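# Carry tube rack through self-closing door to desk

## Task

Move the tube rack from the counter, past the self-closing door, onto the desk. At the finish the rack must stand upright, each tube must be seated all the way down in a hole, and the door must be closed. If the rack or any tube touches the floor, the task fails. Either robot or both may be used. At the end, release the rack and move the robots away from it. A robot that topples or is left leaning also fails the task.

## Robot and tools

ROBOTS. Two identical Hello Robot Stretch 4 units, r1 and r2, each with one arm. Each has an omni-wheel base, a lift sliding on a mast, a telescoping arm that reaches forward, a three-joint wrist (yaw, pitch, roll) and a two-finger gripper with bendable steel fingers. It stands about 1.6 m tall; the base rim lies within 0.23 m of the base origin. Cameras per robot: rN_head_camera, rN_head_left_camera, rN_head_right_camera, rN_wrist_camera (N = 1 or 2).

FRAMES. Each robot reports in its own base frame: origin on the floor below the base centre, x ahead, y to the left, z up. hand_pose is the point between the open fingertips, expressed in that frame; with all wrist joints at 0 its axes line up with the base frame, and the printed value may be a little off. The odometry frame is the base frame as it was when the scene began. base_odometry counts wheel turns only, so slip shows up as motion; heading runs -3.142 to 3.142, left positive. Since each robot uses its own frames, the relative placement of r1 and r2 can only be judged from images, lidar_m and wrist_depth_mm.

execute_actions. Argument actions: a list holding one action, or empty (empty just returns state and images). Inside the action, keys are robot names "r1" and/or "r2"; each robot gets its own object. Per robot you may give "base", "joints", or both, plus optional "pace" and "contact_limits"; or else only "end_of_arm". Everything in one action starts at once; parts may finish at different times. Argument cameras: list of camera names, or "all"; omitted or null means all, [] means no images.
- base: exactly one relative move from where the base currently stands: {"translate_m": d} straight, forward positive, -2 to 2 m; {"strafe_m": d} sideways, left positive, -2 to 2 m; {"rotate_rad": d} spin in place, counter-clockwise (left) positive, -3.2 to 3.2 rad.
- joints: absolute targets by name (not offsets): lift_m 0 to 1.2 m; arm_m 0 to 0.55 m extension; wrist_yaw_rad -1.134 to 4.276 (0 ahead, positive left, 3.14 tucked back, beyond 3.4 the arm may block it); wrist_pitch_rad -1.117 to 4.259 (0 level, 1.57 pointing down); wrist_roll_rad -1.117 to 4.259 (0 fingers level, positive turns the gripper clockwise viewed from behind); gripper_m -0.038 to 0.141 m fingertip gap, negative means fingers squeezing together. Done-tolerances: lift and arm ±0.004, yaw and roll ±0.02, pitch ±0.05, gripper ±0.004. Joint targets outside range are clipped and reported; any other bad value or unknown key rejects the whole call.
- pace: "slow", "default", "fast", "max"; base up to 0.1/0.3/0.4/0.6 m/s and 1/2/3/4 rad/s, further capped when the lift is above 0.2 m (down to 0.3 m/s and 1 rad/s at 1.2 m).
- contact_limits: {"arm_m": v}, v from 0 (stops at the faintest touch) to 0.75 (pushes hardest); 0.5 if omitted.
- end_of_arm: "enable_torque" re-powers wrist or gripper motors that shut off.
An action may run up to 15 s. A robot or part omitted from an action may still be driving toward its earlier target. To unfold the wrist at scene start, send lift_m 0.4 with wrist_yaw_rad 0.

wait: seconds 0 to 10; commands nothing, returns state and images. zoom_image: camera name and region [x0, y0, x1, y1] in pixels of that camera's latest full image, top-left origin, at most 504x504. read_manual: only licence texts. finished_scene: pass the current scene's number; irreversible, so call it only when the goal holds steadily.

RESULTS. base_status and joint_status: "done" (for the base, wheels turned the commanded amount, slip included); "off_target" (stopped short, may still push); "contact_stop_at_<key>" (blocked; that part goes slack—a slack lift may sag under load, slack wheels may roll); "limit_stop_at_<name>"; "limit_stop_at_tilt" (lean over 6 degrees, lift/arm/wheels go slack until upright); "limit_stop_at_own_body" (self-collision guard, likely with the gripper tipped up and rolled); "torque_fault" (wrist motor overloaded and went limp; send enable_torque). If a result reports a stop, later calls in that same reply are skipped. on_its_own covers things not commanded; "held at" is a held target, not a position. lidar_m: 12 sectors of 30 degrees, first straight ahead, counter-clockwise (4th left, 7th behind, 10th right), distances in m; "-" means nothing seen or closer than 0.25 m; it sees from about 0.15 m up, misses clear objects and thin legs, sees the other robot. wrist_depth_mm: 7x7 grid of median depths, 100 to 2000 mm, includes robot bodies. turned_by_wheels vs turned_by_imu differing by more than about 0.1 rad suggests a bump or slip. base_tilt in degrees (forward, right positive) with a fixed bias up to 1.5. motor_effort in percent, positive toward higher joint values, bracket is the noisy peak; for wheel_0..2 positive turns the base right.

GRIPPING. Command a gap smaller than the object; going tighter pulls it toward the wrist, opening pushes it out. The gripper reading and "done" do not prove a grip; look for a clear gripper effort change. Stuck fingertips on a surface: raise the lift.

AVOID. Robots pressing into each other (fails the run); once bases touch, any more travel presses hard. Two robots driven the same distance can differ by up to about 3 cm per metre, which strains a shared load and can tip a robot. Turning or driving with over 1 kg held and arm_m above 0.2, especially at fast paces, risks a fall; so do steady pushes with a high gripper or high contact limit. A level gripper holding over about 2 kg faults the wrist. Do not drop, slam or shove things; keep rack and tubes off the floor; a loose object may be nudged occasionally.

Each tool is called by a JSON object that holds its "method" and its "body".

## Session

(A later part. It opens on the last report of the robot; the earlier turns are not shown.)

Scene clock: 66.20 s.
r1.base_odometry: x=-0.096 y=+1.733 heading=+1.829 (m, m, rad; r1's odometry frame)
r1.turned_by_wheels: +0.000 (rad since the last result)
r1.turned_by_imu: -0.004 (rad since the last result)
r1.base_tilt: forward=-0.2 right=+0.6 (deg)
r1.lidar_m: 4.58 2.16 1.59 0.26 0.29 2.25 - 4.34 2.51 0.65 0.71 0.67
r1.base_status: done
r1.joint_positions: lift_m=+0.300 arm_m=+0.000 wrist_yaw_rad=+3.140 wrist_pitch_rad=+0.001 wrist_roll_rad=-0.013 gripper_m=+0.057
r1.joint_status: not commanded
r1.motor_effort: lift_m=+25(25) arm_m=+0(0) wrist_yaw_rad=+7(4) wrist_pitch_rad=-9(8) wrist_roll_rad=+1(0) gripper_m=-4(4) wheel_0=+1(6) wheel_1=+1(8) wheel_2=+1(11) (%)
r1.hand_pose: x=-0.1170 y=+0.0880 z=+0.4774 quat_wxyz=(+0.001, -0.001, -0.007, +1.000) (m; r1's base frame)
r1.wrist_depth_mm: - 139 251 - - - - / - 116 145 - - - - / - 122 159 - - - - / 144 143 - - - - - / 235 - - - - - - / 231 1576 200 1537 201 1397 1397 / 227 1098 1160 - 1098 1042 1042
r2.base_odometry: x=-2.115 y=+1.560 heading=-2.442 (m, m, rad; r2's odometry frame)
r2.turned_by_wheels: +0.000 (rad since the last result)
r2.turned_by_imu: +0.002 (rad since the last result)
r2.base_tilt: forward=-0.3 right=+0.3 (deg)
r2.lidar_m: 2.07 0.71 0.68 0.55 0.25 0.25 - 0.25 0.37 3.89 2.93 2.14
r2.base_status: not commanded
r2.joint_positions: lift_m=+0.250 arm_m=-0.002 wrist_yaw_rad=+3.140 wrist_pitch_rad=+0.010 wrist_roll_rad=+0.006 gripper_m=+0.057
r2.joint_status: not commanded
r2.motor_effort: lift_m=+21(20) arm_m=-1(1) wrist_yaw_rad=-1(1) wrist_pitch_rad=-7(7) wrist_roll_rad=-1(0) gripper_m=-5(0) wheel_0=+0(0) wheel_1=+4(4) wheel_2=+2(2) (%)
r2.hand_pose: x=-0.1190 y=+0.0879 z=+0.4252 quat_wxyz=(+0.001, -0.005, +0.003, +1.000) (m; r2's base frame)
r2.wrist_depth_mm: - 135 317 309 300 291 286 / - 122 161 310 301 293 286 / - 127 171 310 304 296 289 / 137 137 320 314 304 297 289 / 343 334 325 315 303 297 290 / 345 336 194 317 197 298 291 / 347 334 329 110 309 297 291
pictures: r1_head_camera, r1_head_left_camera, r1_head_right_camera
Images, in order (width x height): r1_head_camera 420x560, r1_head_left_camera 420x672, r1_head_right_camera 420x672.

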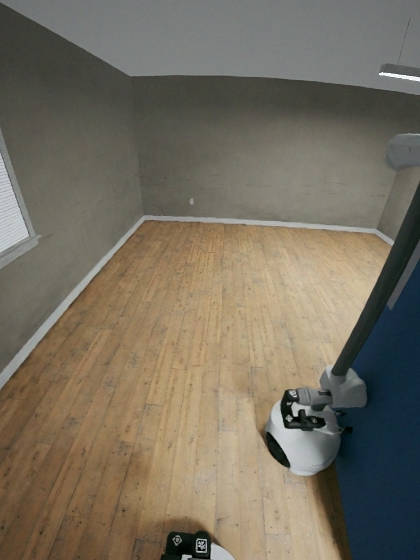

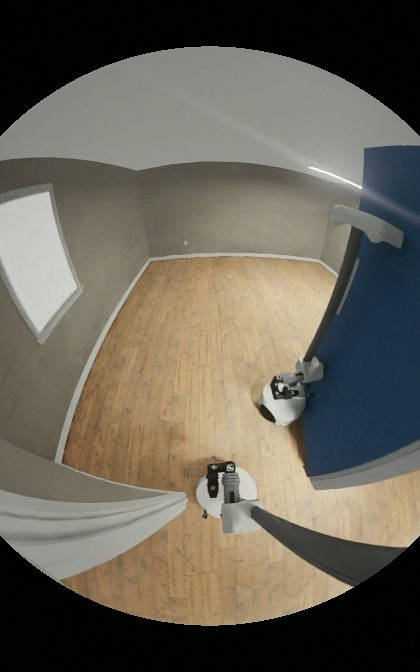

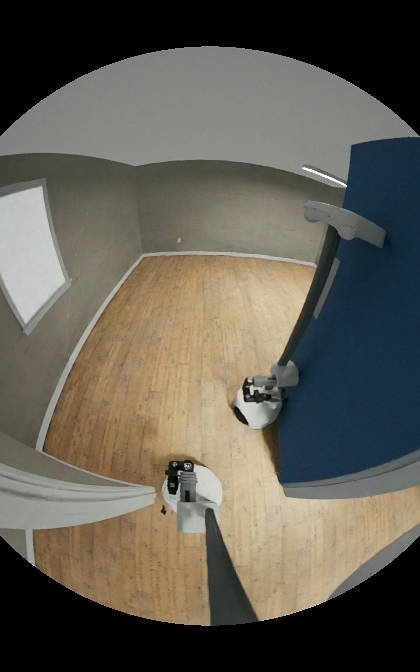

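{"method": "execute_actions", "body": {"actions": [{"r1":{"base":{"translate_m":0.3},"pace":"slow"}}], "cameras": []}}

{"method": "execute_actions", "body": {"actions": [{"r1":{"base":{"strafe_m":0.3}}}], "cameras": []}}

{"method": "execute_actions", "body": {"actions": [{"r1":{"base":{"translate_m":1.1},"pace":"fast"}}], "cameras": []}}

{"method": "execute_actions", "body": {"actions": [{"r1":{"base":{"rotate_rad":-1.6},"joints":{"lift_m":0.95,"wrist_yaw_rad":0,"wrist_pitch_rad":0.25,"gripper_m":0.14}}}], "cameras": ["r1_head_camera","r1_head_left_camera","r1_wrist_camera"]}}

Scene clock: 73.43 s.
r1.base_odometry: x=-0.173 y=+2.023 heading=+1.830 (m, m, rad; r1's odometry frame)
r1.turned_by_wheels: +0.000 (rad since the last result)
r1.turned_by_imu: -0.004 (rad since the last result)
r1.base_tilt: forward=-0.2 right=+0.6 (deg)
r1.lidar_m: 4.27 2.19 1.60 1.18 0.40 0.41 - 4.50 0.68 0.68 0.46 0.49
r1.base_status: done
r1.joint_positions: lift_m=+0.300 arm_m=+0.000 wrist_yaw_rad=+3.140 wrist_pitch_rad=+0.001 wrist_roll_rad=-0.013 gripper_m=+0.057
r1.joint_status: not commanded
r1.motor_effort: lift_m=+25(25) arm_m=+0(0) wrist_yaw_rad=+4(6) wrist_pitch_rad=-8(10) wrist_roll_rad=+1(1) gripper_m=-2(2) wheel_0=+2(5) wheel_1=+3(6) wheel_2=-2(4) (%)
r1.hand_pose: x=-0.1170 y=+0.0880 z=+0.4774 quat_wxyz=(+0.001, -0.001, -0.007, +1.000) (m; r1's base frame)
r1.wrist_depth_mm: - 139 252 - - 449 394 / - 116 144 - - 452 397 / - 121 160 - - 462 402 / 144 143 - - - 466 399 / 234 - - - - 469 407 / 230 1499 200 1537 201 430 410 / 227 1042 1182 - 1118 427 410
r2.base_odometry: x=-2.115 y=+1.560 heading=-2.442 (m, m, rad; r2's odometry frame)
r2.turned_by_wheels: +0.000 (rad since the last result)
r2.turned_by_imu: +0.003 (rad since the last result)
r2.base_tilt: forward=-0.4 right=+0.4 (deg)
r2.lidar_m: 2.05 0.46 0.52 0.57 0.25 0.25 - 0.25 0.35 3.88 2.93 2.15
r2.base_status: not commanded
r2.joint_positions: lift_m=+0.250 arm_m=-0.002 wrist_yaw_rad=+3.140 wrist_pitch_rad=+0.010 wrist_roll_rad=+0.006 gripper_m=+0.057
r2.joint_status: not commanded
r2.motor_effort: lift_m=+20(20) arm_m=-1(1) wrist_yaw_rad=-1(1) wrist_pitch_rad=-7(8) wrist_roll_rad=+0(1) gripper_m=-5(2) wheel_0=+0(0) wheel_1=+4(4) wheel_2=+2(2) (%)
r2.hand_pose: x=-0.1190 y=+0.0879 z=+0.4252 quat_wxyz=(+0.001, -0.005, +0.003, +1.000) (m; r2's base frame)
r2.wrist_depth_mm: - 135 315 307 298 293 285 / - 122 161 310 303 294 286 / - 127 170 312 304 294 287 / 138 138 320 314 303 296 289 / 342 336 327 314 303 296 290 / 345 336 195 317 197 300 291 / 345 338 330 110 309 297 291
pictures: none
No camera images: the call's "cameras" was empty. Leave "cameras" out to get every camera's image.

Scene clock: 75.77 s.
r1.base_odometry: x=-0.463 y=+1.946 heading=+1.830 (m, m, rad; r1's odometry frame)
r1.turned_by_wheels: +0.000 (rad since the last result)
r1.turned_by_imu: -0.001 (rad since the last result)
r1.base_tilt: forward=-0.2 right=+0.6 (deg)
r1.lidar_m: 4.28 1.72 1.29 1.17 0.41 0.28 0.27 4.67 1.01 0.82 0.72 4.44
r1.base_status: done
r1.joint_positions: lift_m=+0.300 arm_m=+0.000 wrist_yaw_rad=+3.140 wrist_pitch_rad=+0.001 wrist_roll_rad=-0.013 gripper_m=+0.057
r1.joint_status: not commanded
r1.motor_effort: lift_m=+25(25) arm_m=+0(0) wrist_yaw_rad=+4(4) wrist_pitch_rad=-9(7) wrist_roll_rad=-1(1) gripper_m=-3(4) wheel_0=+0(8) wheel_1=+1(10) wheel_2=+0(2) (%)
r1.hand_pose: x=-0.1170 y=+0.0880 z=+0.4775 quat_wxyz=(+0.001, -0.001, -0.007, +1.000) (m; r1's base frame)
r1.wrist_depth_mm: - 139 251 415 413 407 404 / - 116 144 418 415 410 404 / - 122 159 421 421 413 410 / 144 143 418 421 424 415 410 / 236 - - 424 418 418 415 / 230 1576 199 424 200 418 415 / 229 1078 1118 - 430 424 421
r2.base_odometry: x=-2.115 y=+1.560 heading=-2.442 (m, m, rad; r2's odometry frame)
r2.turned_by_wheels: +0.000 (rad since the last result)
r2.turned_by_imu: +0.001 (rad since the last result)
r2.base_tilt: forward=+0.0 right=+0.4 (deg)
r2.lidar_m: 0.82 0.71 3.03 0.53 0.26 0.25 - 0.25 0.38 3.88 2.96 2.16
r2.base_status: not commanded
r2.joint_positions: lift_m=+0.250 arm_m=-0.002 wrist_yaw_rad=+3.140 wrist_pitch_rad=+0.010 wrist_roll_rad=+0.006 gripper_m=+0.057
r2.joint_status: not commanded
r2.motor_effort: lift_m=+20(21) arm_m=-1(1) wrist_yaw_rad=-2(1) wrist_pitch_rad=-7(7) wrist_roll_rad=+0(1) gripper_m=-2(4) wheel_0=+0(0) wheel_1=+4(4) wheel_2=+2(2) (%)
r2.hand_pose: x=-0.1190 y=+0.0879 z=+0.4252 quat_wxyz=(+0.001, -0.005, +0.003, +1.000) (m; r2's base frame)
r2.wrist_depth_mm: - 135 314 310 300 293 286 / - 122 161 310 301 294 285 / - 127 170 312 303 294 286 / 138 137 319 315 306 296 287 / 342 334 325 315 304 297 290 / 347 338 194 315 197 298 293 / 347 338 329 110 307 296 293
pictures: none
No camera images: the call's "cameras" was empty. Leave "cameras" out to get every camera's image.

Scene clock: 79.80 s.
r1.base_odometry: x=-0.745 y=+3.009 heading=+1.830 (m, m, rad; r1's odometry frame)
r1.turned_by_wheels: +0.000 (rad since the last result)
r1.turned_by_imu: -0.004 (rad since the last result)
r1.base_tilt: forward=-0.2 right=+0.6 (deg)
r1.lidar_m: 3.18 1.76 1.25 1.19 1.25 1.42 1.36 0.90 0.87 2.85 2.95 3.30
r1.base_status: done
r1.joint_positions: lift_m=+0.300 arm_m=+0.000 wrist_yaw_rad=+3.140 wrist_pitch_rad=+0.001 wrist_roll_rad=-0.013 gripper_m=+0.057
r1.joint_status: not commanded
r1.motor_effort: lift_m=+25(25) arm_m=+0(0) wrist_yaw_rad=+3(6) wrist_pitch_rad=-7(9) wrist_roll_rad=+0(1) gripper_m=-4(3) wheel_0=+0(7) wheel_1=+2(8) wheel_2=+0(12) (%)
r1.hand_pose: x=-0.1170 y=+0.0880 z=+0.4775 quat_wxyz=(+0.001, -0.001, -0.007, +1.000) (m; r1's base frame)
r1.wrist_depth_mm: - 139 252 1464 1499 1464 1430 / - 116 144 1464 1499 1464 1464 / - 121 159 1464 1499 1430 1464 / 145 143 - 1499 1499 1537 1464 / 236 - - 1576 1499 1464 1464 / 230 1537 200 1537 200 1464 1464 / 228 1060 1138 - 1098 1025 1042
r2.base_odometry: x=-2.115 y=+1.560 heading=-2.442 (m, m, rad; r2's odometry frame)
r2.turned_by_wheels: +0.000 (rad since the last result)
r2.turned_by_imu: +0.002 (rad since the last result)
r2.base_tilt: forward=-0.2 right=+0.4 (deg)
r2.lidar_m: 2.06 1.10 3.04 0.55 0.26 0.25 - 0.25 0.36 3.89 0.90 0.85
r2.base_status: not commanded
r2.joint_positions: lift_m=+0.250 arm_m=-0.002 wrist_yaw_rad=+3.140 wrist_pitch_rad=+0.010 wrist_roll_rad=+0.006 gripper_m=+0.057
r2.joint_status: not commanded
r2.motor_effort: lift_m=+21(21) arm_m=-1(1) wrist_yaw_rad=-4(0) wrist_pitch_rad=-7(7) wrist_roll_rad=+0(1) gripper_m=-3(6) wheel_0=+0(0) wheel_1=+4(4) wheel_2=+2(2) (%)
r2.hand_pose: x=-0.1190 y=+0.0879 z=+0.4252 quat_wxyz=(+0.001, -0.005, +0.003, +1.000) (m; r2's base frame)
r2.wrist_depth_mm: - 135 315 310 300 294 286 / - 122 161 314 301 293 287 / - 127 170 312 304 296 289 / 138 138 320 312 304 296 287 / 342 334 325 312 304 297 290 / 343 340 194 315 198 298 290 / 347 334 327 110 306 297 294
pictures: none
No camera images: the call's "cameras" was empty. Leave "cameras" out to get every camera's image.

Scene clock: 83.23 s.
r1.base_odometry: x=-0.745 y=+3.009 heading=+0.230 (m, m, rad; r1's odometry frame)
r1.turned_by_wheels: -1.600 (rad since the last result)
r1.turned_by_imu: -1.586 (rad since the last result)
r1.base_tilt: forward=-0.2 right=+0.7 (deg)
r1.lidar_m: 2.82 2.93 3.31 3.18 1.81 1.28 1.20 1.28 1.46 1.37 0.93 0.89
r1.base_status: done
r1.joint_positions: lift_m=+0.950 arm_m=+0.000 wrist_yaw_rad=+0.000 wrist_pitch_rad=+0.252 wrist_roll_rad=-0.013 gripper_m=+0.140
r1.joint_status: all done
r1.motor_effort: lift_m=+26(29) arm_m=+0(0) wrist_yaw_rad=+0(6) wrist_pitch_rad=-8(9) wrist_roll_rad=+0(1) gripper_m=-2(5) wheel_0=+2(6) wheel_1=+2(9) wheel_2=+1(9) (%)
r1.hand_pose: x=+0.4508 y=-0.0873 z=+1.0558 quat_wxyz=(+0.992, -0.007, +0.126, +0.001) (m; r1's base frame)
r1.wrist_depth_mm: - - - - - 788 768 / - - - - - 809 732 / - - - - - 842 691 / - - - - - 891 750 / - - - - - 891 878 / - 1983 1808 1863 1808 946 820 / 1661 1618 1708 - 1537 1025 788
r2.base_odometry: x=-2.115 y=+1.560 heading=-2.442 (m, m, rad; r2's odometry frame)
r2.turned_by_wheels: +0.000 (rad since the last result)
r2.turned_by_imu: +0.001 (rad since the last result)
r2.base_tilt: forward=-0.2 right=+0.3 (deg)
r2.lidar_m: 2.06 1.09 3.05 0.52 0.26 0.25 - 0.25 0.37 3.89 0.63 0.80
r2.base_status: not commanded
r2.joint_positions: lift_m=+0.250 arm_m=-0.002 wrist_yaw_rad=+3.140 wrist_pitch_rad=+0.010 wrist_roll_rad=+0.006 gripper_m=+0.057
r2.joint_status: not commanded
r2.motor_effort: lift_m=+20(21) arm_m=-1(1) wrist_yaw_rad=-2(0) wrist_pitch_rad=-8(7) wrist_roll_rad=+0(0) gripper_m=-4(1) wheel_0=+0(0) wheel_1=+4(4) wheel_2=+2(2) (%)
r2.hand_pose: x=-0.1190 y=+0.0879 z=+0.4252 quat_wxyz=(+0.001, -0.005, +0.003, +1.000) (m; r2's base frame)
r2.wrist_depth_mm: - 135 315 309 301 293 285 / - 122 161 312 303 294 287 / - 127 171 314 304 297 289 / 138 138 319 314 306 297 287 / 342 336 324 315 304 297 291 / 343 338 195 315 197 297 290 / 347 336 329 110 307 297 291
pictures: r1_head_camera, r1_head_left_camera, r1_wrist_camera
Images, in order (width x height): r1_head_camera 420x560, r1_head_left_camera 420x672, r1_wrist_camera 616x392.

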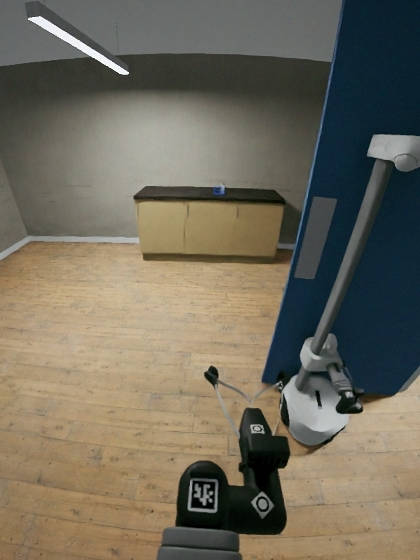

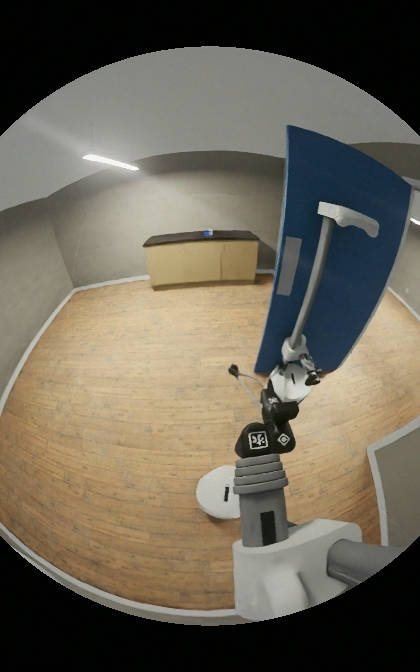

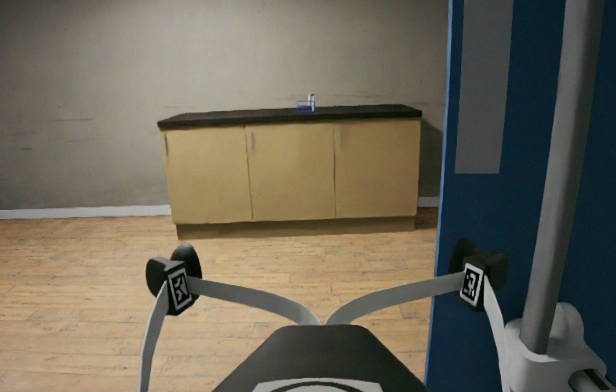

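{"method": "execute_actions", "body": {"actions": [{"r1":{"base":{"strafe_m":0.45},"joints":{"lift_m":1.0}}}], "cameras": []}}

{"method": "execute_actions", "body": {"actions": [{"r1":{"base":{"translate_m":1.95},"pace":"fast"}}], "cameras": ["r1_head_camera","r1_wrist_camera"]}}

Scene clock: 88.27 s.
r1.base_odometry: x=-0.847 y=+3.448 heading=+0.230 (m, m, rad; r1's odometry frame)
r1.turned_by_wheels: +0.000 (rad since the last result)
r1.turned_by_imu: -0.001 (rad since the last result)
r1.base_tilt: forward=-0.1 right=+0.6 (deg)
r1.lidar_m: 2.79 3.59 2.84 2.74 1.81 1.30 1.24 1.27 1.79 1.82 1.19 1.31
r1.base_status: done
r1.joint_positions: lift_m=+1.000 arm_m=+0.000 wrist_yaw_rad=+0.000 wrist_pitch_rad=+0.252 wrist_roll_rad=-0.013 gripper_m=+0.140
r1.joint_status: all done
r1.motor_effort: lift_m=+26(30) arm_m=+0(0) wrist_yaw_rad=+1(1) wrist_pitch_rad=-7(7) wrist_roll_rad=+0(1) gripper_m=+0(0) wheel_0=+1(9) wheel_1=+0(9) wheel_2=+0(0) (%)
r1.hand_pose: x=+0.4507 y=-0.0873 z=+1.1058 quat_wxyz=(+0.992, -0.007, +0.126, +0.001) (m; r1's base frame)
r1.wrist_depth_mm: - - - - - - - / - - - - - - - / - - - - - - - / - - - - - - - / - - - - - - - / - - 1863 1921 1921 1808 1921 / 1756 1708 1756 - 1756 1576 1576
r2.base_odometry: x=-2.115 y=+1.560 heading=-2.442 (m, m, rad; r2's odometry frame)
r2.turned_by_wheels: +0.000 (rad since the last result)
r2.turned_by_imu: +0.002 (rad since the last result)
r2.base_tilt: forward=-0.4 right=+0.3 (deg)
r2.lidar_m: 2.07 1.10 3.03 0.55 0.25 0.25 - 0.25 0.37 3.87 1.02 2.15
r2.base_status: not commanded
r2.joint_positions: lift_m=+0.250 arm_m=-0.002 wrist_yaw_rad=+3.140 wrist_pitch_rad=+0.010 wrist_roll_rad=+0.006 gripper_m=+0.057
r2.joint_status: not commanded
r2.motor_effort: lift_m=+20(21) arm_m=+0(1) wrist_yaw_rad=-3(2) wrist_pitch_rad=-7(7) wrist_roll_rad=-1(1) gripper_m=-5(5) wheel_0=+0(0) wheel_1=+4(4) wheel_2=+3(3) (%)
r2.hand_pose: x=-0.1190 y=+0.0879 z=+0.4252 quat_wxyz=(+0.001, -0.005, +0.003, +1.000) (m; r2's base frame)
r2.wrist_depth_mm: - 135 315 307 300 291 285 / - 122 161 314 301 294 287 / - 127 170 312 306 296 286 / 138 138 320 314 306 294 290 / 343 334 327 315 304 297 289 / 347 338 195 315 198 298 293 / 345 334 330 110 307 294 293
pictures: none
No camera images: the call's "cameras" was empty. Leave "cameras" out to get every camera's image.

Scene clock: 95.17 s.
r1.base_odometry: x=+1.051 y=+3.893 heading=+0.231 (m, m, rad; r1's odometry frame)
r1.turned_by_wheels: +0.000 (rad since the last result)
r1.turned_by_imu: -0.008 (rad since the last result)
r1.base_tilt: forward=-0.1 right=+0.6 (deg)
r1.lidar_m: 0.85 0.88 2.13 2.77 2.86 3.33 3.23 1.18 1.12 1.78 1.27 0.91
r1.base_status: done
r1.joint_positions: lift_m=+1.000 arm_m=+0.000 wrist_yaw_rad=+0.000 wrist_pitch_rad=+0.252 wrist_roll_rad=-0.013 gripper_m=+0.140
r1.joint_status: not commanded
r1.motor_effort: lift_m=+26(26) arm_m=+0(0) wrist_yaw_rad=+3(2) wrist_pitch_rad=-8(8) wrist_roll_rad=+0(2) gripper_m=+0(1) wheel_0=+2(7) wheel_1=+2(5) wheel_2=+2(12) (%)
r1.hand_pose: x=+0.4507 y=-0.0874 z=+1.1058 quat_wxyz=(+0.992, -0.007, +0.126, +0.001) (m; r1's base frame)
r1.wrist_depth_mm: 1229 1182 1229 1205 1229 1205 1182 / 1281 1255 1281 1255 1229 1229 1229 / 1308 1308 1281 1336 1308 1308 1281 / 1336 1078 1042 991 976 878 946 / 750 750 750 741 750 707 741 / 778 768 778 732 798 778 768 / 809 809 798 - 820 820 820
r2.base_odometry: x=-2.115 y=+1.560 heading=-2.442 (m, m, rad; r2's odometry frame)
r2.turned_by_wheels: +0.000 (rad since the last result)
r2.turned_by_imu: +0.003 (rad since the last result)
r2.base_tilt: forward=-0.2 right=+0.4 (deg)
r2.lidar_m: 2.06 1.10 3.05 0.55 0.25 0.25 - 0.25 0.35 3.89 2.95 2.17
r2.base_status: not commanded
r2.joint_positions: lift_m=+0.250 arm_m=-0.002 wrist_yaw_rad=+3.140 wrist_pitch_rad=+0.010 wrist_roll_rad=+0.006 gripper_m=+0.057
r2.joint_status: not commanded
r2.motor_effort: lift_m=+21(21) arm_m=-1(1) wrist_yaw_rad=-3(1) wrist_pitch_rad=-8(7) wrist_roll_rad=-1(0) gripper_m=-6(5) wheel_0=+0(0) wheel_1=+4(4) wheel_2=+2(2) (%)
r2.hand_pose: x=-0.1190 y=+0.0879 z=+0.4252 quat_wxyz=(+0.001, -0.005, +0.003, +1.000) (m; r2's base frame)
r2.wrist_depth_mm: - 136 315 309 301 291 285 / - 122 161 309 301 293 286 / - 127 171 312 301 296 287 / 138 137 319 314 303 297 287 / 342 334 325 314 304 297 290 / 347 336 193 315 198 297 291 / 347 336 330 110 307 297 291
pictures: r1_head_camera, r1_wrist_camera
Images, in order (width x height): r1_head_camera 420x560, r1_wrist_camera 616x392.

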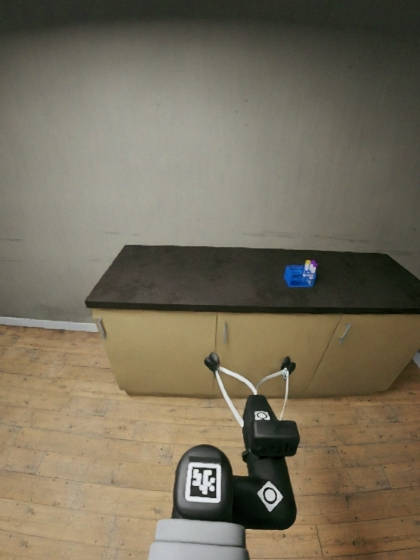

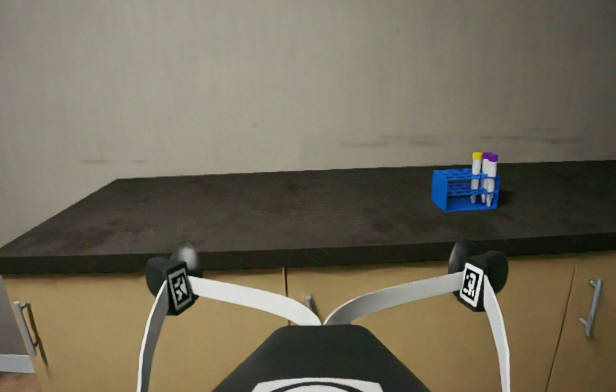

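{"method": "execute_actions", "body": {"actions": []}}

Scene clock: 102.43 s.
r1.base_odometry: x=+1.051 y=+3.893 heading=+0.231 (m, m, rad; r1's odometry frame)
r1.turned_by_wheels: +0.000 (rad since the last result)
r1.turned_by_imu: -0.001 (rad since the last result)
r1.base_tilt: forward=-0.2 right=+0.6 (deg)
r1.lidar_m: 0.86 0.88 2.11 2.77 2.86 3.34 3.25 1.16 1.15 1.79 1.31 0.90
r1.base_status: done
r1.joint_positions: lift_m=+1.000 arm_m=+0.000 wrist_yaw_rad=+0.000 wrist_pitch_rad=+0.252 wrist_roll_rad=-0.013 gripper_m=+0.140
r1.joint_status: not commanded
r1.motor_effort: lift_m=+26(26) arm_m=+0(0) wrist_yaw_rad=+4(2) wrist_pitch_rad=-8(8) wrist_roll_rad=-1(2) gripper_m=-2(1) wheel_0=+2(7) wheel_1=+2(5) wheel_2=+2(12) (%)
r1.hand_pose: x=+0.4507 y=-0.0874 z=+1.1058 quat_wxyz=(+0.992, -0.007, +0.126, +0.001) (m; r1's base frame)
r1.wrist_depth_mm: 1182 1205 1205 1229 1182 1205 1205 / 1255 1255 1255 1255 1255 1255 1229 / 1308 1281 1336 1281 1308 1281 1255 / 1366 1060 1025 1025 976 878 931 / 741 741 750 732 741 707 741 / 768 759 768 732 768 768 788 / 809 809 798 - 820 820 809
r2.base_odometry: x=-2.115 y=+1.560 heading=-2.442 (m, m, rad; r2's odometry frame)
r2.turned_by_wheels: +0.000 (rad since the last result)
r2.turned_by_imu: +0.001 (rad since the last result)
r2.base_tilt: forward=-0.2 right=+0.4 (deg)
r2.lidar_m: 2.07 1.10 3.02 0.57 0.25 0.25 - 0.25 0.35 3.87 2.95 2.16
r2.base_status: not commanded
r2.joint_positions: lift_m=+0.250 arm_m=-0.002 wrist_yaw_rad=+3.140 wrist_pitch_rad=+0.010 wrist_roll_rad=+0.006 gripper_m=+0.057
r2.joint_status: not commanded
r2.motor_effort: lift_m=+21(21) arm_m=-1(1) wrist_yaw_rad=-3(1) wrist_pitch_rad=-7(7) wrist_roll_rad=-1(0) gripper_m=-2(5) wheel_0=+0(0) wheel_1=+4(4) wheel_2=+2(2) (%)
r2.hand_pose: x=-0.1190 y=+0.0879 z=+0.4252 quat_wxyz=(+0.001, -0.005, +0.003, +1.000) (m; r2's base frame)
r2.wrist_depth_mm: - 136 317 310 301 291 286 / - 122 161 310 301 293 286 / - 127 170 312 304 296 287 / 138 138 319 315 304 298 290 / 342 336 325 315 304 297 290 / 345 338 195 317 198 297 289 / 345 336 330 110 307 297 291
pictures: r1_head_camera, r1_head_left_camera, r1_head_right_camera, r1_wrist_camera, r2_head_camera, r2_head_left_camera, r2_head_right_camera, r2_wrist_camera
Images, in order (width x height): r1_head_camera 420x560, r1_head_left_camera 420x672, r1_head_right_camera 420x672, r1_wrist_camera 616x392, r2_head_camera 420x560, r2_head_left_camera 420x672, r2_head_right_camera 420x672, r2_wrist_camera 616x392.

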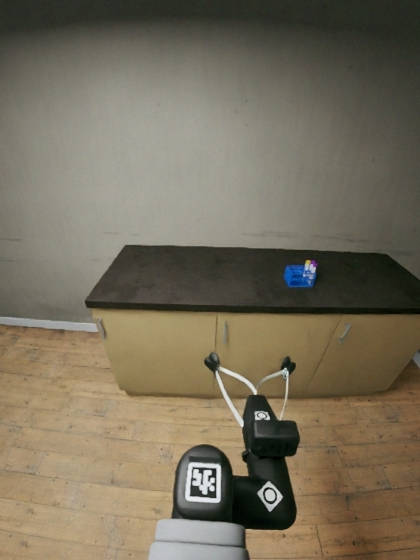

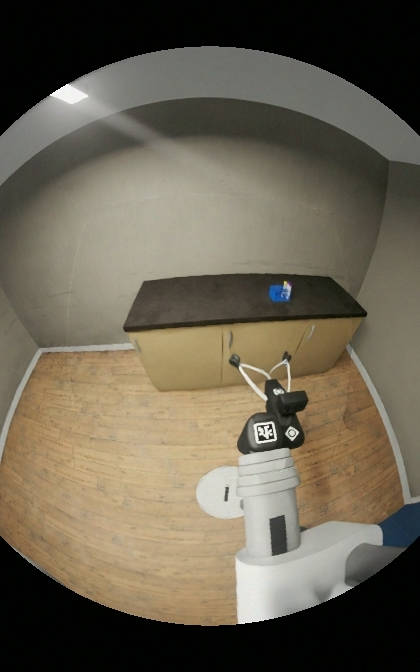

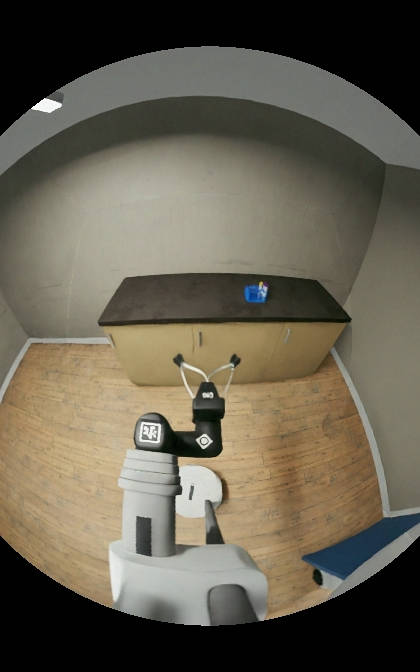

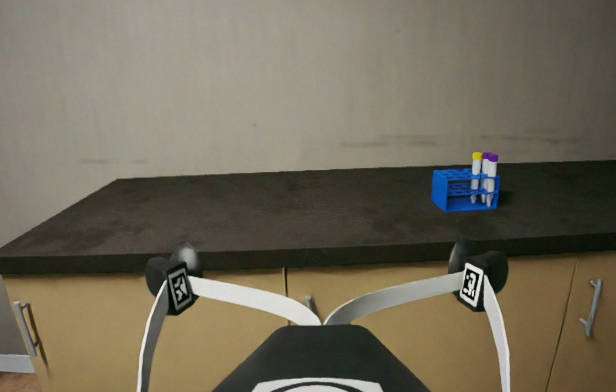

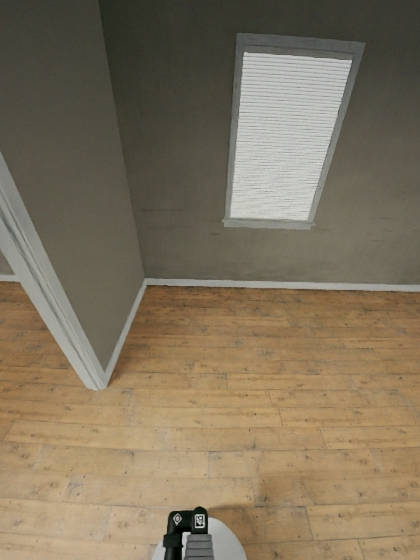

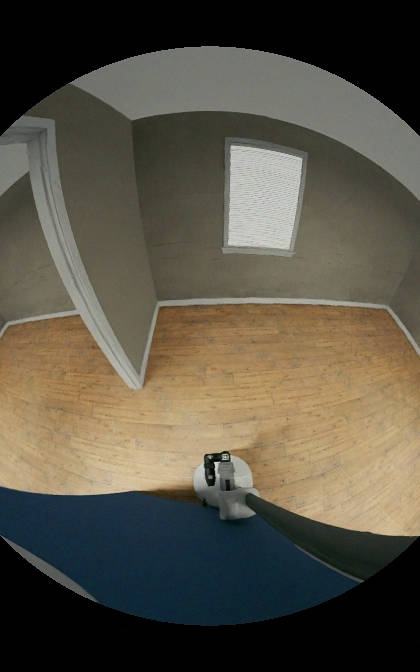

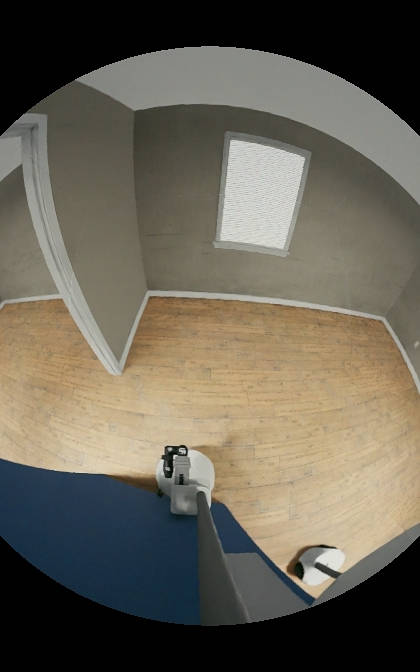

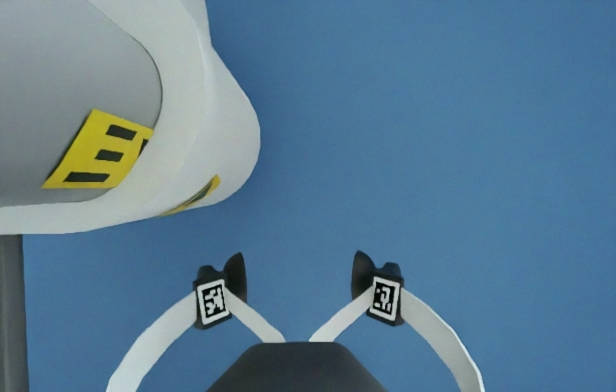

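{"method": "zoom_image", "body": {"camera": "r1_wrist_camera", "region": [410,140,520,220]}}

Region (410, 140, 520, 220) of r1_wrist_camera's 616x392 image, scaled by 4.582; it fills the top 367 rows of this view, and the rest is white.

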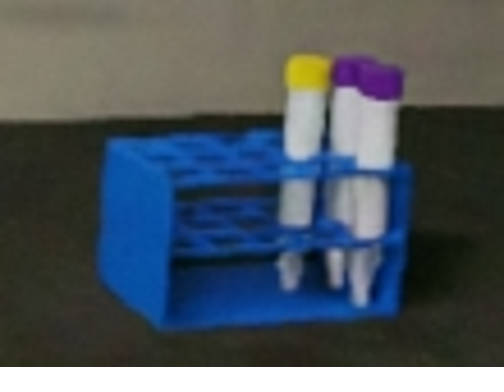

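{"method": "execute_actions", "body": {"actions": [{"r1":{"base":{"strafe_m":-0.85},"joints":{"wrist_yaw_rad":1.5,"lift_m":1.0}}}], "cameras": []}}

{"method": "execute_actions", "body": {"actions": [{"r1":{"base":{"translate_m":0.43},"joints":{"arm_m":0.35}}}], "cameras": ["r1_head_camera","r1_wrist_camera","r1_head_left_camera"]}}

Scene clock: 111.43 s.
r1.base_odometry: x=+1.246 y=+3.066 heading=+0.231 (m, m, rad; r1's odometry frame)
r1.turned_by_wheels: +0.000 (rad since the last result)
r1.turned_by_imu: -0.003 (rad since the last result)
r1.base_tilt: forward=-0.2 right=+0.7 (deg)
r1.lidar_m: 0.89 0.94 1.25 3.62 3.75 3.31 0.72 0.82 1.01 0.94 0.98 0.95
r1.base_status: done
r1.joint_positions: lift_m=+1.000 arm_m=+0.000 wrist_yaw_rad=+1.500 wrist_pitch_rad=+0.252 wrist_roll_rad=-0.013 gripper_m=+0.140
r1.joint_status: all done
r1.motor_effort: lift_m=+25(29) arm_m=+0(0) wrist_yaw_rad=+5(10) wrist_pitch_rad=-7(7) wrist_roll_rad=+1(1) gripper_m=-2(1) wheel_0=+0(10) wheel_1=-2(9) wheel_2=+1(1) (%)
r1.hand_pose: x=+0.2784 y=+0.2724 z=+1.1059 quat_wxyz=(+0.725, -0.091, +0.087, +0.677) (m; r1's base frame)
r1.wrist_depth_mm: - - - - - - 1661 / - - - - - - 1708 / - - - - - - 1618 / - - - - - 1281 976 / - - - - - 1078 917 / - - - - 1808 1078 917 / 1708 1708 1756 - 1661 1281 917
r2.base_odometry: x=-2.115 y=+1.560 heading=-2.442 (m, m, rad; r2's odometry frame)
r2.turned_by_wheels: +0.000 (rad since the last result)
r2.turned_by_imu: +0.003 (rad since the last result)
r2.base_tilt: forward=-0.2 right=+0.3 (deg)
r2.lidar_m: 2.07 1.09 3.02 0.55 0.25 0.25 - 0.25 0.36 3.89 2.93 2.15
r2.base_status: not commanded
r2.joint_positions: lift_m=+0.250 arm_m=-0.002 wrist_yaw_rad=+3.140 wrist_pitch_rad=+0.010 wrist_roll_rad=+0.006 gripper_m=+0.057
r2.joint_status: not commanded
r2.motor_effort: lift_m=+20(20) arm_m=-1(1) wrist_yaw_rad=+0(3) wrist_pitch_rad=-8(7) wrist_roll_rad=-1(1) gripper_m=-2(3) wheel_0=+0(1) wheel_1=+4(4) wheel_2=+2(2) (%)
r2.hand_pose: x=-0.1190 y=+0.0879 z=+0.4252 quat_wxyz=(+0.001, -0.005, +0.003, +1.000) (m; r2's base frame)
r2.wrist_depth_mm: - 135 315 310 300 291 287 / - 122 161 309 301 293 286 / - 127 170 310 303 294 287 / 138 138 320 314 306 296 290 / 342 336 324 315 304 297 290 / 345 336 195 315 197 297 290 / 347 334 329 110 307 296 290
pictures: none
No camera images: the call's "cameras" was empty. Leave "cameras" out to get every camera's image.

Scene clock: 114.37 s.
r1.base_odometry: x=+1.664 y=+3.164 heading=+0.231 (m, m, rad; r1's odometry frame)
r1.turned_by_wheels: +0.000 (rad since the last result)
r1.turned_by_imu: -0.002 (rad since the last result)
r1.base_tilt: forward=-0.1 right=+0.6 (deg)
r1.lidar_m: 0.45 0.49 0.66 3.62 3.77 3.76 1.21 1.28 1.01 0.94 0.97 0.52
r1.base_status: done
r1.joint_positions: lift_m=+1.000 arm_m=+0.349 wrist_yaw_rad=+1.500 wrist_pitch_rad=+0.252 wrist_roll_rad=-0.013 gripper_m=+0.140
r1.joint_status: all done
r1.motor_effort: lift_m=+25(25) arm_m=+8(9) wrist_yaw_rad=+5(5) wrist_pitch_rad=-9(8) wrist_roll_rad=-2(1) gripper_m=+1(1) wheel_0=+2(6) wheel_1=+3(5) wheel_2=+1(11) (%)
r1.hand_pose: x=+0.6265 y=+0.2725 z=+1.1059 quat_wxyz=(+0.725, -0.091, +0.087, +0.677) (m; r1's base frame)
r1.wrist_depth_mm: - - - - 1708 960 699 / - - - - 1808 991 699 / - - - - 1661 1008 699 / - - - 1042 991 904 715 / - - 707 691 676 615 647 / - - 484 345 359 462 492 / 1756 1661 445 - 379 407 402
r2.base_odometry: x=-2.115 y=+1.560 heading=-2.442 (m, m, rad; r2's odometry frame)
r2.turned_by_wheels: +0.000 (rad since the last result)
r2.turned_by_imu: +0.001 (rad since the last result)
r2.base_tilt: forward=-0.3 right=+0.4 (deg)
r2.lidar_m: 2.05 1.11 3.03 0.54 0.26 0.25 - 0.25 0.34 3.89 2.94 2.14
r2.base_status: not commanded
r2.joint_positions: lift_m=+0.250 arm_m=-0.002 wrist_yaw_rad=+3.140 wrist_pitch_rad=+0.010 wrist_roll_rad=+0.006 gripper_m=+0.057
r2.joint_status: not commanded
r2.motor_effort: lift_m=+21(20) arm_m=-1(1) wrist_yaw_rad=-5(2) wrist_pitch_rad=-7(7) wrist_roll_rad=+0(0) gripper_m=-3(2) wheel_0=+0(0) wheel_1=+4(4) wheel_2=+2(2) (%)
r2.hand_pose: x=-0.1190 y=+0.0879 z=+0.4252 quat_wxyz=(+0.001, -0.005, +0.003, +1.000) (m; r2's base frame)
r2.wrist_depth_mm: - 135 315 310 303 291 285 / - 122 161 312 301 293 286 / - 127 170 312 303 294 287 / 137 138 315 314 304 296 290 / 343 336 325 314 304 297 290 / 345 336 194 317 198 297 291 / 347 336 329 110 307 297 291
pictures: r1_head_camera, r1_head_left_camera, r1_wrist_camera
Images, in order (width x height): r1_head_camera 420x560, r1_head_left_camera 420x672, r1_wrist_camera 616x392.

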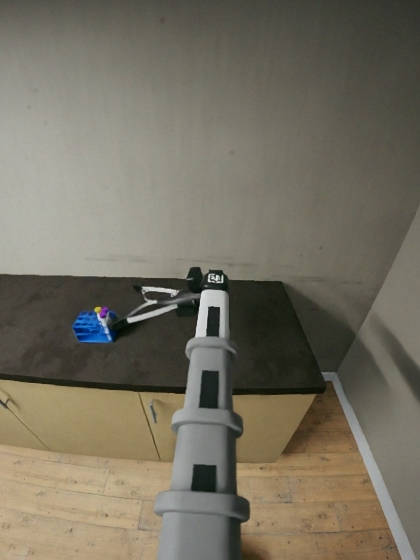

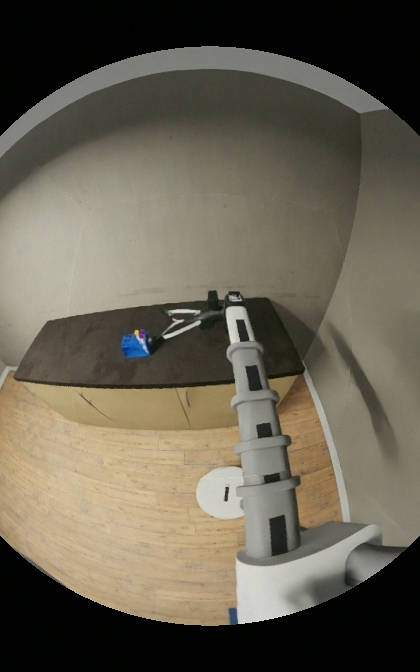

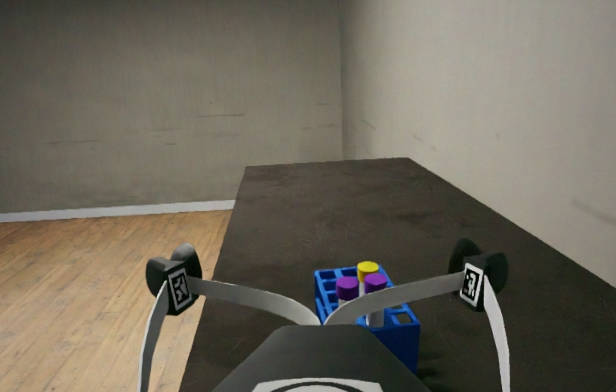

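{"method": "execute_actions", "body": {"actions": [{"r1":{"joints":{"arm_m":0.41,"wrist_yaw_rad":1.57,"lift_m":0.9},"pace":"slow"}}], "cameras": ["r1_head_camera","r1_wrist_camera"]}}

Scene clock: 118.03 s.
r1.base_odometry: x=+1.664 y=+3.164 heading=+0.231 (m, m, rad; r1's odometry frame)
r1.turned_by_wheels: +0.000 (rad since the last result)
r1.turned_by_imu: -0.001 (rad since the last result)
r1.base_tilt: forward=-0.1 right=+0.6 (deg)
r1.lidar_m: 0.46 0.50 0.66 3.63 3.74 3.78 1.20 1.29 0.99 0.92 0.98 0.52
r1.base_status: not commanded
r1.joint_positions: lift_m=+0.900 arm_m=+0.409 wrist_yaw_rad=+1.570 wrist_pitch_rad=+0.252 wrist_roll_rad=-0.013 gripper_m=+0.140
r1.joint_status: all done
r1.motor_effort: lift_m=+16(23) arm_m=+8(8) wrist_yaw_rad=+6(7) wrist_pitch_rad=-7(8) wrist_roll_rad=+0(0) gripper_m=-1(0) wheel_0=+2(2) wheel_1=+3(3) wheel_2=+1(1) (%)
r1.hand_pose: x=+0.6673 y=+0.2793 z=+1.0067 quat_wxyz=(+0.701, -0.094, +0.084, +0.702) (m; r1's base frame)
r1.wrist_depth_mm: - - - - - 976 691 / - - - - - 1008 691 / - - - 1281 1229 960 691 / - - 854 430 654 647 634 / - - 477 322 410 413 433 / 1921 379 325 325 319 309 329 / 1618 287 297 - 290 276 271
r2.base_odometry: x=-2.115 y=+1.560 heading=-2.442 (m, m, rad; r2's odometry frame)
r2.turned_by_wheels: +0.000 (rad since the last result)
r2.turned_by_imu: +0.001 (rad since the last result)
r2.base_tilt: forward=-0.2 right=+0.2 (deg)
r2.lidar_m: 2.06 1.08 3.06 0.55 0.25 0.25 - 0.25 0.35 3.89 2.95 2.15
r2.base_status: not commanded
r2.joint_positions: lift_m=+0.250 arm_m=-0.002 wrist_yaw_rad=+3.140 wrist_pitch_rad=+0.010 wrist_roll_rad=+0.006 gripper_m=+0.057
r2.joint_status: not commanded
r2.motor_effort: lift_m=+21(21) arm_m=+0(1) wrist_yaw_rad=-2(2) wrist_pitch_rad=-7(7) wrist_roll_rad=+0(1) gripper_m=-7(3) wheel_0=+0(0) wheel_1=+4(4) wheel_2=+2(3) (%)
r2.hand_pose: x=-0.1190 y=+0.0879 z=+0.4252 quat_wxyz=(+0.001, -0.005, +0.003, +1.000) (m; r2's base frame)
r2.wrist_depth_mm: - 136 315 310 301 293 283 / - 122 161 312 301 294 286 / - 127 170 314 303 296 290 / 137 137 320 314 306 297 290 / 343 332 325 315 304 298 290 / 343 338 195 317 198 298 291 / 347 336 329 110 307 298 293
pictures: r1_head_camera, r1_wrist_camera
Images, in order (width x height): r1_head_camera 420x560, r1_wrist_camera 616x392.

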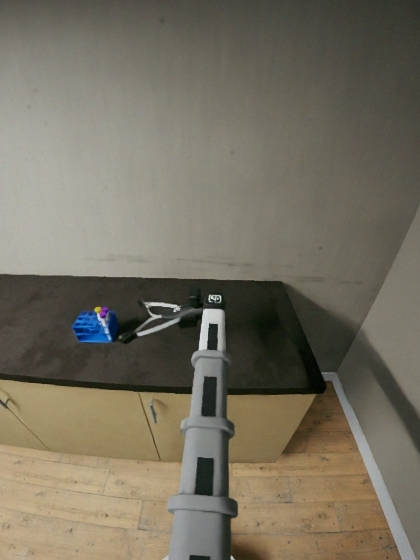

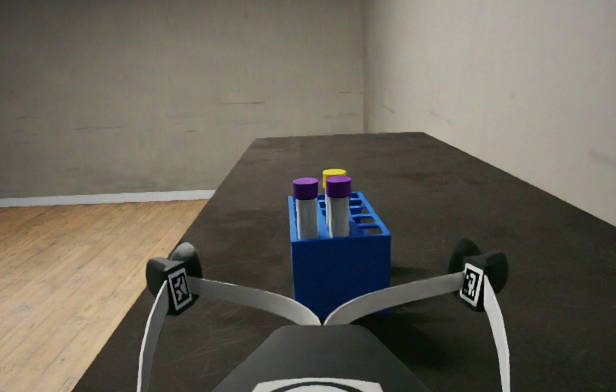

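{"method": "execute_actions", "body": {"actions": [{"r1":{"joints":{"arm_m":0.422,"lift_m":0.853},"pace":"slow"}}], "cameras": []}}

{"method": "execute_actions", "body": {"actions": [{"r1":{"base":{"strafe_m":0.09},"pace":"slow"}}], "cameras": ["r1_head_camera","r1_wrist_camera"]}}

Scene clock: 123.23 s.
r1.base_odometry: x=+1.664 y=+3.164 heading=+0.231 (m, m, rad; r1's odometry frame)
r1.turned_by_wheels: +0.000 (rad since the last result)
r1.turned_by_imu: -0.002 (rad since the last result)
r1.base_tilt: forward=-0.2 right=+0.6 (deg)
r1.lidar_m: 0.47 0.47 0.65 3.64 3.76 3.78 1.19 1.28 0.97 0.94 0.98 0.49
r1.base_status: not commanded
r1.joint_positions: lift_m=+0.853 arm_m=+0.421 wrist_yaw_rad=+1.570 wrist_pitch_rad=+0.252 wrist_roll_rad=-0.013 gripper_m=+0.140
r1.joint_status: all done
r1.motor_effort: lift_m=+16(18) arm_m=+8(8) wrist_yaw_rad=+7(3) wrist_pitch_rad=-8(7) wrist_roll_rad=+0(0) gripper_m=-1(1) wheel_0=+2(1) wheel_1=+3(3) wheel_2=+1(1) (%)
r1.hand_pose: x=+0.6793 y=+0.2793 z=+0.9597 quat_wxyz=(+0.701, -0.094, +0.084, +0.702) (m; r1's base frame)
r1.wrist_depth_mm: - - - - - 976 676 / - - - - - 976 668 / - - - 330 904 866 676 / - - 549 307 466 496 488 / - 402 366 320 330 319 332 / 1808 266 251 259 246 239 255 / 226 222 229 - 223 212 213
r2.base_odometry: x=-2.115 y=+1.560 heading=-2.442 (m, m, rad; r2's odometry frame)
r2.turned_by_wheels: +0.000 (rad since the last result)
r2.turned_by_imu: +0.002 (rad since the last result)
r2.base_tilt: forward=-0.1 right=+0.5 (deg)
r2.lidar_m: 2.06 1.10 3.05 0.55 0.25 0.25 - 0.25 0.36 3.90 2.94 2.16
r2.base_status: not commanded
r2.joint_positions: lift_m=+0.250 arm_m=-0.002 wrist_yaw_rad=+3.140 wrist_pitch_rad=+0.010 wrist_roll_rad=+0.006 gripper_m=+0.057
r2.joint_status: not commanded
r2.motor_effort: lift_m=+21(21) arm_m=-1(1) wrist_yaw_rad=+1(4) wrist_pitch_rad=-7(7) wrist_roll_rad=-1(0) gripper_m=-5(2) wheel_0=+0(0) wheel_1=+4(4) wheel_2=+2(2) (%)
r2.hand_pose: x=-0.1190 y=+0.0879 z=+0.4252 quat_wxyz=(+0.001, -0.005, +0.003, +1.000) (m; r2's base frame)
r2.wrist_depth_mm: - 135 315 312 301 293 285 / - 122 161 310 301 293 285 / - 127 170 312 303 296 287 / 138 137 319 315 304 296 289 / 340 334 325 315 303 298 289 / 345 336 195 315 198 297 291 / 345 338 330 110 307 297 291
pictures: none
No camera images: the call's "cameras" was empty. Leave "cameras" out to get every camera's image.

Scene clock: 125.27 s.
r1.base_odometry: x=+1.644 y=+3.252 heading=+0.231 (m, m, rad; r1's odometry frame)
r1.turned_by_wheels: +0.000 (rad since the last result)
r1.turned_by_imu: -0.001 (rad since the last result)
r1.base_tilt: forward=-0.1 right=+0.6 (deg)
r1.lidar_m: 0.47 0.49 0.64 3.53 3.65 3.76 1.17 1.28 1.08 1.02 1.07 0.49
r1.base_status: done
r1.joint_positions: lift_m=+0.853 arm_m=+0.421 wrist_yaw_rad=+1.570 wrist_pitch_rad=+0.252 wrist_roll_rad=-0.013 gripper_m=+0.140
r1.joint_status: not commanded
r1.motor_effort: lift_m=+16(16) arm_m=+8(8) wrist_yaw_rad=+4(6) wrist_pitch_rad=-7(9) wrist_roll_rad=+1(0) gripper_m=+0(3) wheel_0=-1(6) wheel_1=+4(6) wheel_2=+0(2) (%)
r1.hand_pose: x=+0.6793 y=+0.2793 z=+0.9597 quat_wxyz=(+0.701, -0.094, +0.084, +0.702) (m; r1's base frame)
r1.wrist_depth_mm: - - - - 1983 960 668 / - - - - - 991 668 / - - - 842 946 878 668 / - - 539 220 504 492 488 / - 397 345 220 228 320 332 / 1756 266 251 226 236 240 255 / 226 221 230 - 222 211 213
r2.base_odometry: x=-2.115 y=+1.560 heading=-2.442 (m, m, rad; r2's odometry frame)
r2.turned_by_wheels: +0.000 (rad since the last result)
r2.turned_by_imu: +0.001 (rad since the last result)
r2.base_tilt: forward=-0.1 right=+0.2 (deg)
r2.lidar_m: 2.06 1.10 3.04 0.52 0.25 0.25 - 0.25 0.38 3.89 2.92 2.15
r2.base_status: not commanded
r2.joint_positions: lift_m=+0.250 arm_m=-0.002 wrist_yaw_rad=+3.140 wrist_pitch_rad=+0.010 wrist_roll_rad=+0.006 gripper_m=+0.057
r2.joint_status: not commanded
r2.motor_effort: lift_m=+21(20) arm_m=-1(1) wrist_yaw_rad=-1(4) wrist_pitch_rad=-8(8) wrist_roll_rad=-1(0) gripper_m=-3(9) wheel_0=+0(1) wheel_1=+4(4) wheel_2=+2(2) (%)
r2.hand_pose: x=-0.1190 y=+0.0879 z=+0.4252 quat_wxyz=(+0.001, -0.005, +0.003, +1.000) (m; r2's base frame)
r2.wrist_depth_mm: - 136 315 309 301 293 286 / - 122 161 310 304 293 286 / - 127 171 314 303 296 286 / 138 137 319 312 306 296 289 / 343 336 325 315 306 298 289 / 345 338 195 317 198 297 291 / 349 334 329 110 307 296 291
pictures: r1_head_camera, r1_wrist_camera
Images, in order (width x height): r1_head_camera 420x560, r1_wrist_camera 616x392.

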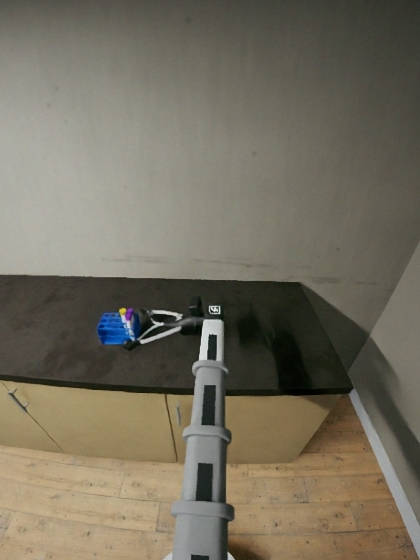

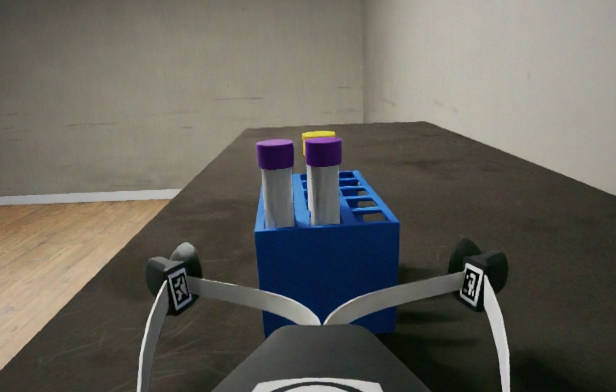

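{"method": "execute_actions", "body": {"actions": [{"r1":{"base":{"strafe_m":0.06},"pace":"slow"}}], "cameras": ["r1_head_camera","r1_wrist_camera"]}}

Scene clock: 127.97 s.
r1.base_odometry: x=+1.630 y=+3.310 heading=+0.232 (m, m, rad; r1's odometry frame)
r1.turned_by_wheels: +0.000 (rad since the last result)
r1.turned_by_imu: -0.001 (rad since the last result)
r1.base_tilt: forward=-0.1 right=+0.6 (deg)
r1.lidar_m: 0.47 0.47 0.65 3.48 3.61 3.79 1.18 1.27 1.15 1.08 1.14 0.50
r1.base_status: done
r1.joint_positions: lift_m=+0.853 arm_m=+0.421 wrist_yaw_rad=+1.570 wrist_pitch_rad=+0.252 wrist_roll_rad=-0.013 gripper_m=+0.140
r1.joint_status: not commanded
r1.motor_effort: lift_m=+16(16) arm_m=+8(8) wrist_yaw_rad=+4(6) wrist_pitch_rad=-7(6) wrist_roll_rad=+1(1) gripper_m=+0(1) wheel_0=-1(5) wheel_1=+4(7) wheel_2=+0(3) (%)
r1.hand_pose: x=+0.6793 y=+0.2793 z=+0.9597 quat_wxyz=(+0.701, -0.094, +0.084, +0.702) (m; r1's base frame)
r1.wrist_depth_mm: - - - - 1983 946 676 / - - - - - 991 668 / - - - 991 931 866 676 / - - 544 176 466 496 484 / - 375 345 181 209 322 334 / 1808 264 251 181 187 240 255 / 225 222 229 - 202 211 213
r2.base_odometry: x=-2.115 y=+1.560 heading=-2.442 (m, m, rad; r2's odometry frame)
r2.turned_by_wheels: +0.000 (rad since the last result)
r2.turned_by_imu: +0.001 (rad since the last result)
r2.base_tilt: forward=-0.1 right=+0.3 (deg)
r2.lidar_m: 2.06 1.11 3.04 0.57 0.26 0.25 - 0.25 0.36 3.88 2.94 2.16
r2.base_status: not commanded
r2.joint_positions: lift_m=+0.250 arm_m=-0.002 wrist_yaw_rad=+3.140 wrist_pitch_rad=+0.010 wrist_roll_rad=+0.006 gripper_m=+0.057
r2.joint_status: not commanded
r2.motor_effort: lift_m=+21(21) arm_m=-1(1) wrist_yaw_rad=-2(2) wrist_pitch_rad=-7(7) wrist_roll_rad=+0(1) gripper_m=-4(0) wheel_0=+0(0) wheel_1=+4(4) wheel_2=+2(2) (%)
r2.hand_pose: x=-0.1190 y=+0.0879 z=+0.4252 quat_wxyz=(+0.001, -0.005, +0.003, +1.000) (m; r2's base frame)
r2.wrist_depth_mm: - 135 314 309 300 293 285 / - 122 161 310 303 294 286 / - 127 170 314 303 296 287 / 137 138 319 315 303 297 289 / 343 336 324 317 306 297 290 / 347 336 195 317 197 300 291 / 347 338 330 110 307 297 293
pictures: r1_head_camera, r1_wrist_camera
Images, in order (width x height): r1_head_camera 420x560, r1_wrist_camera 616x392.

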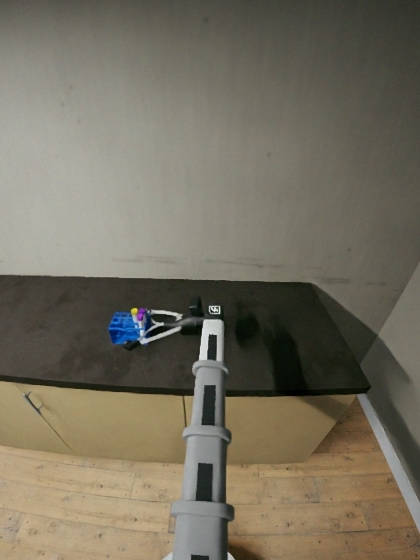

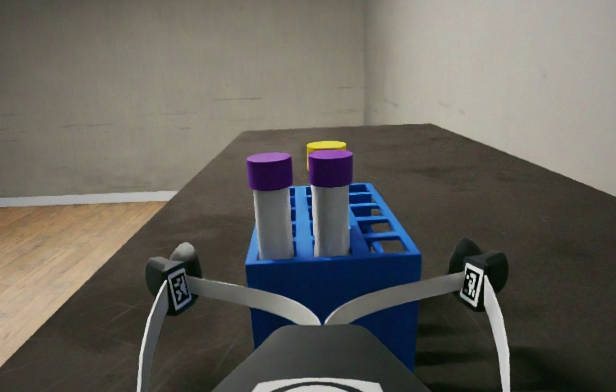

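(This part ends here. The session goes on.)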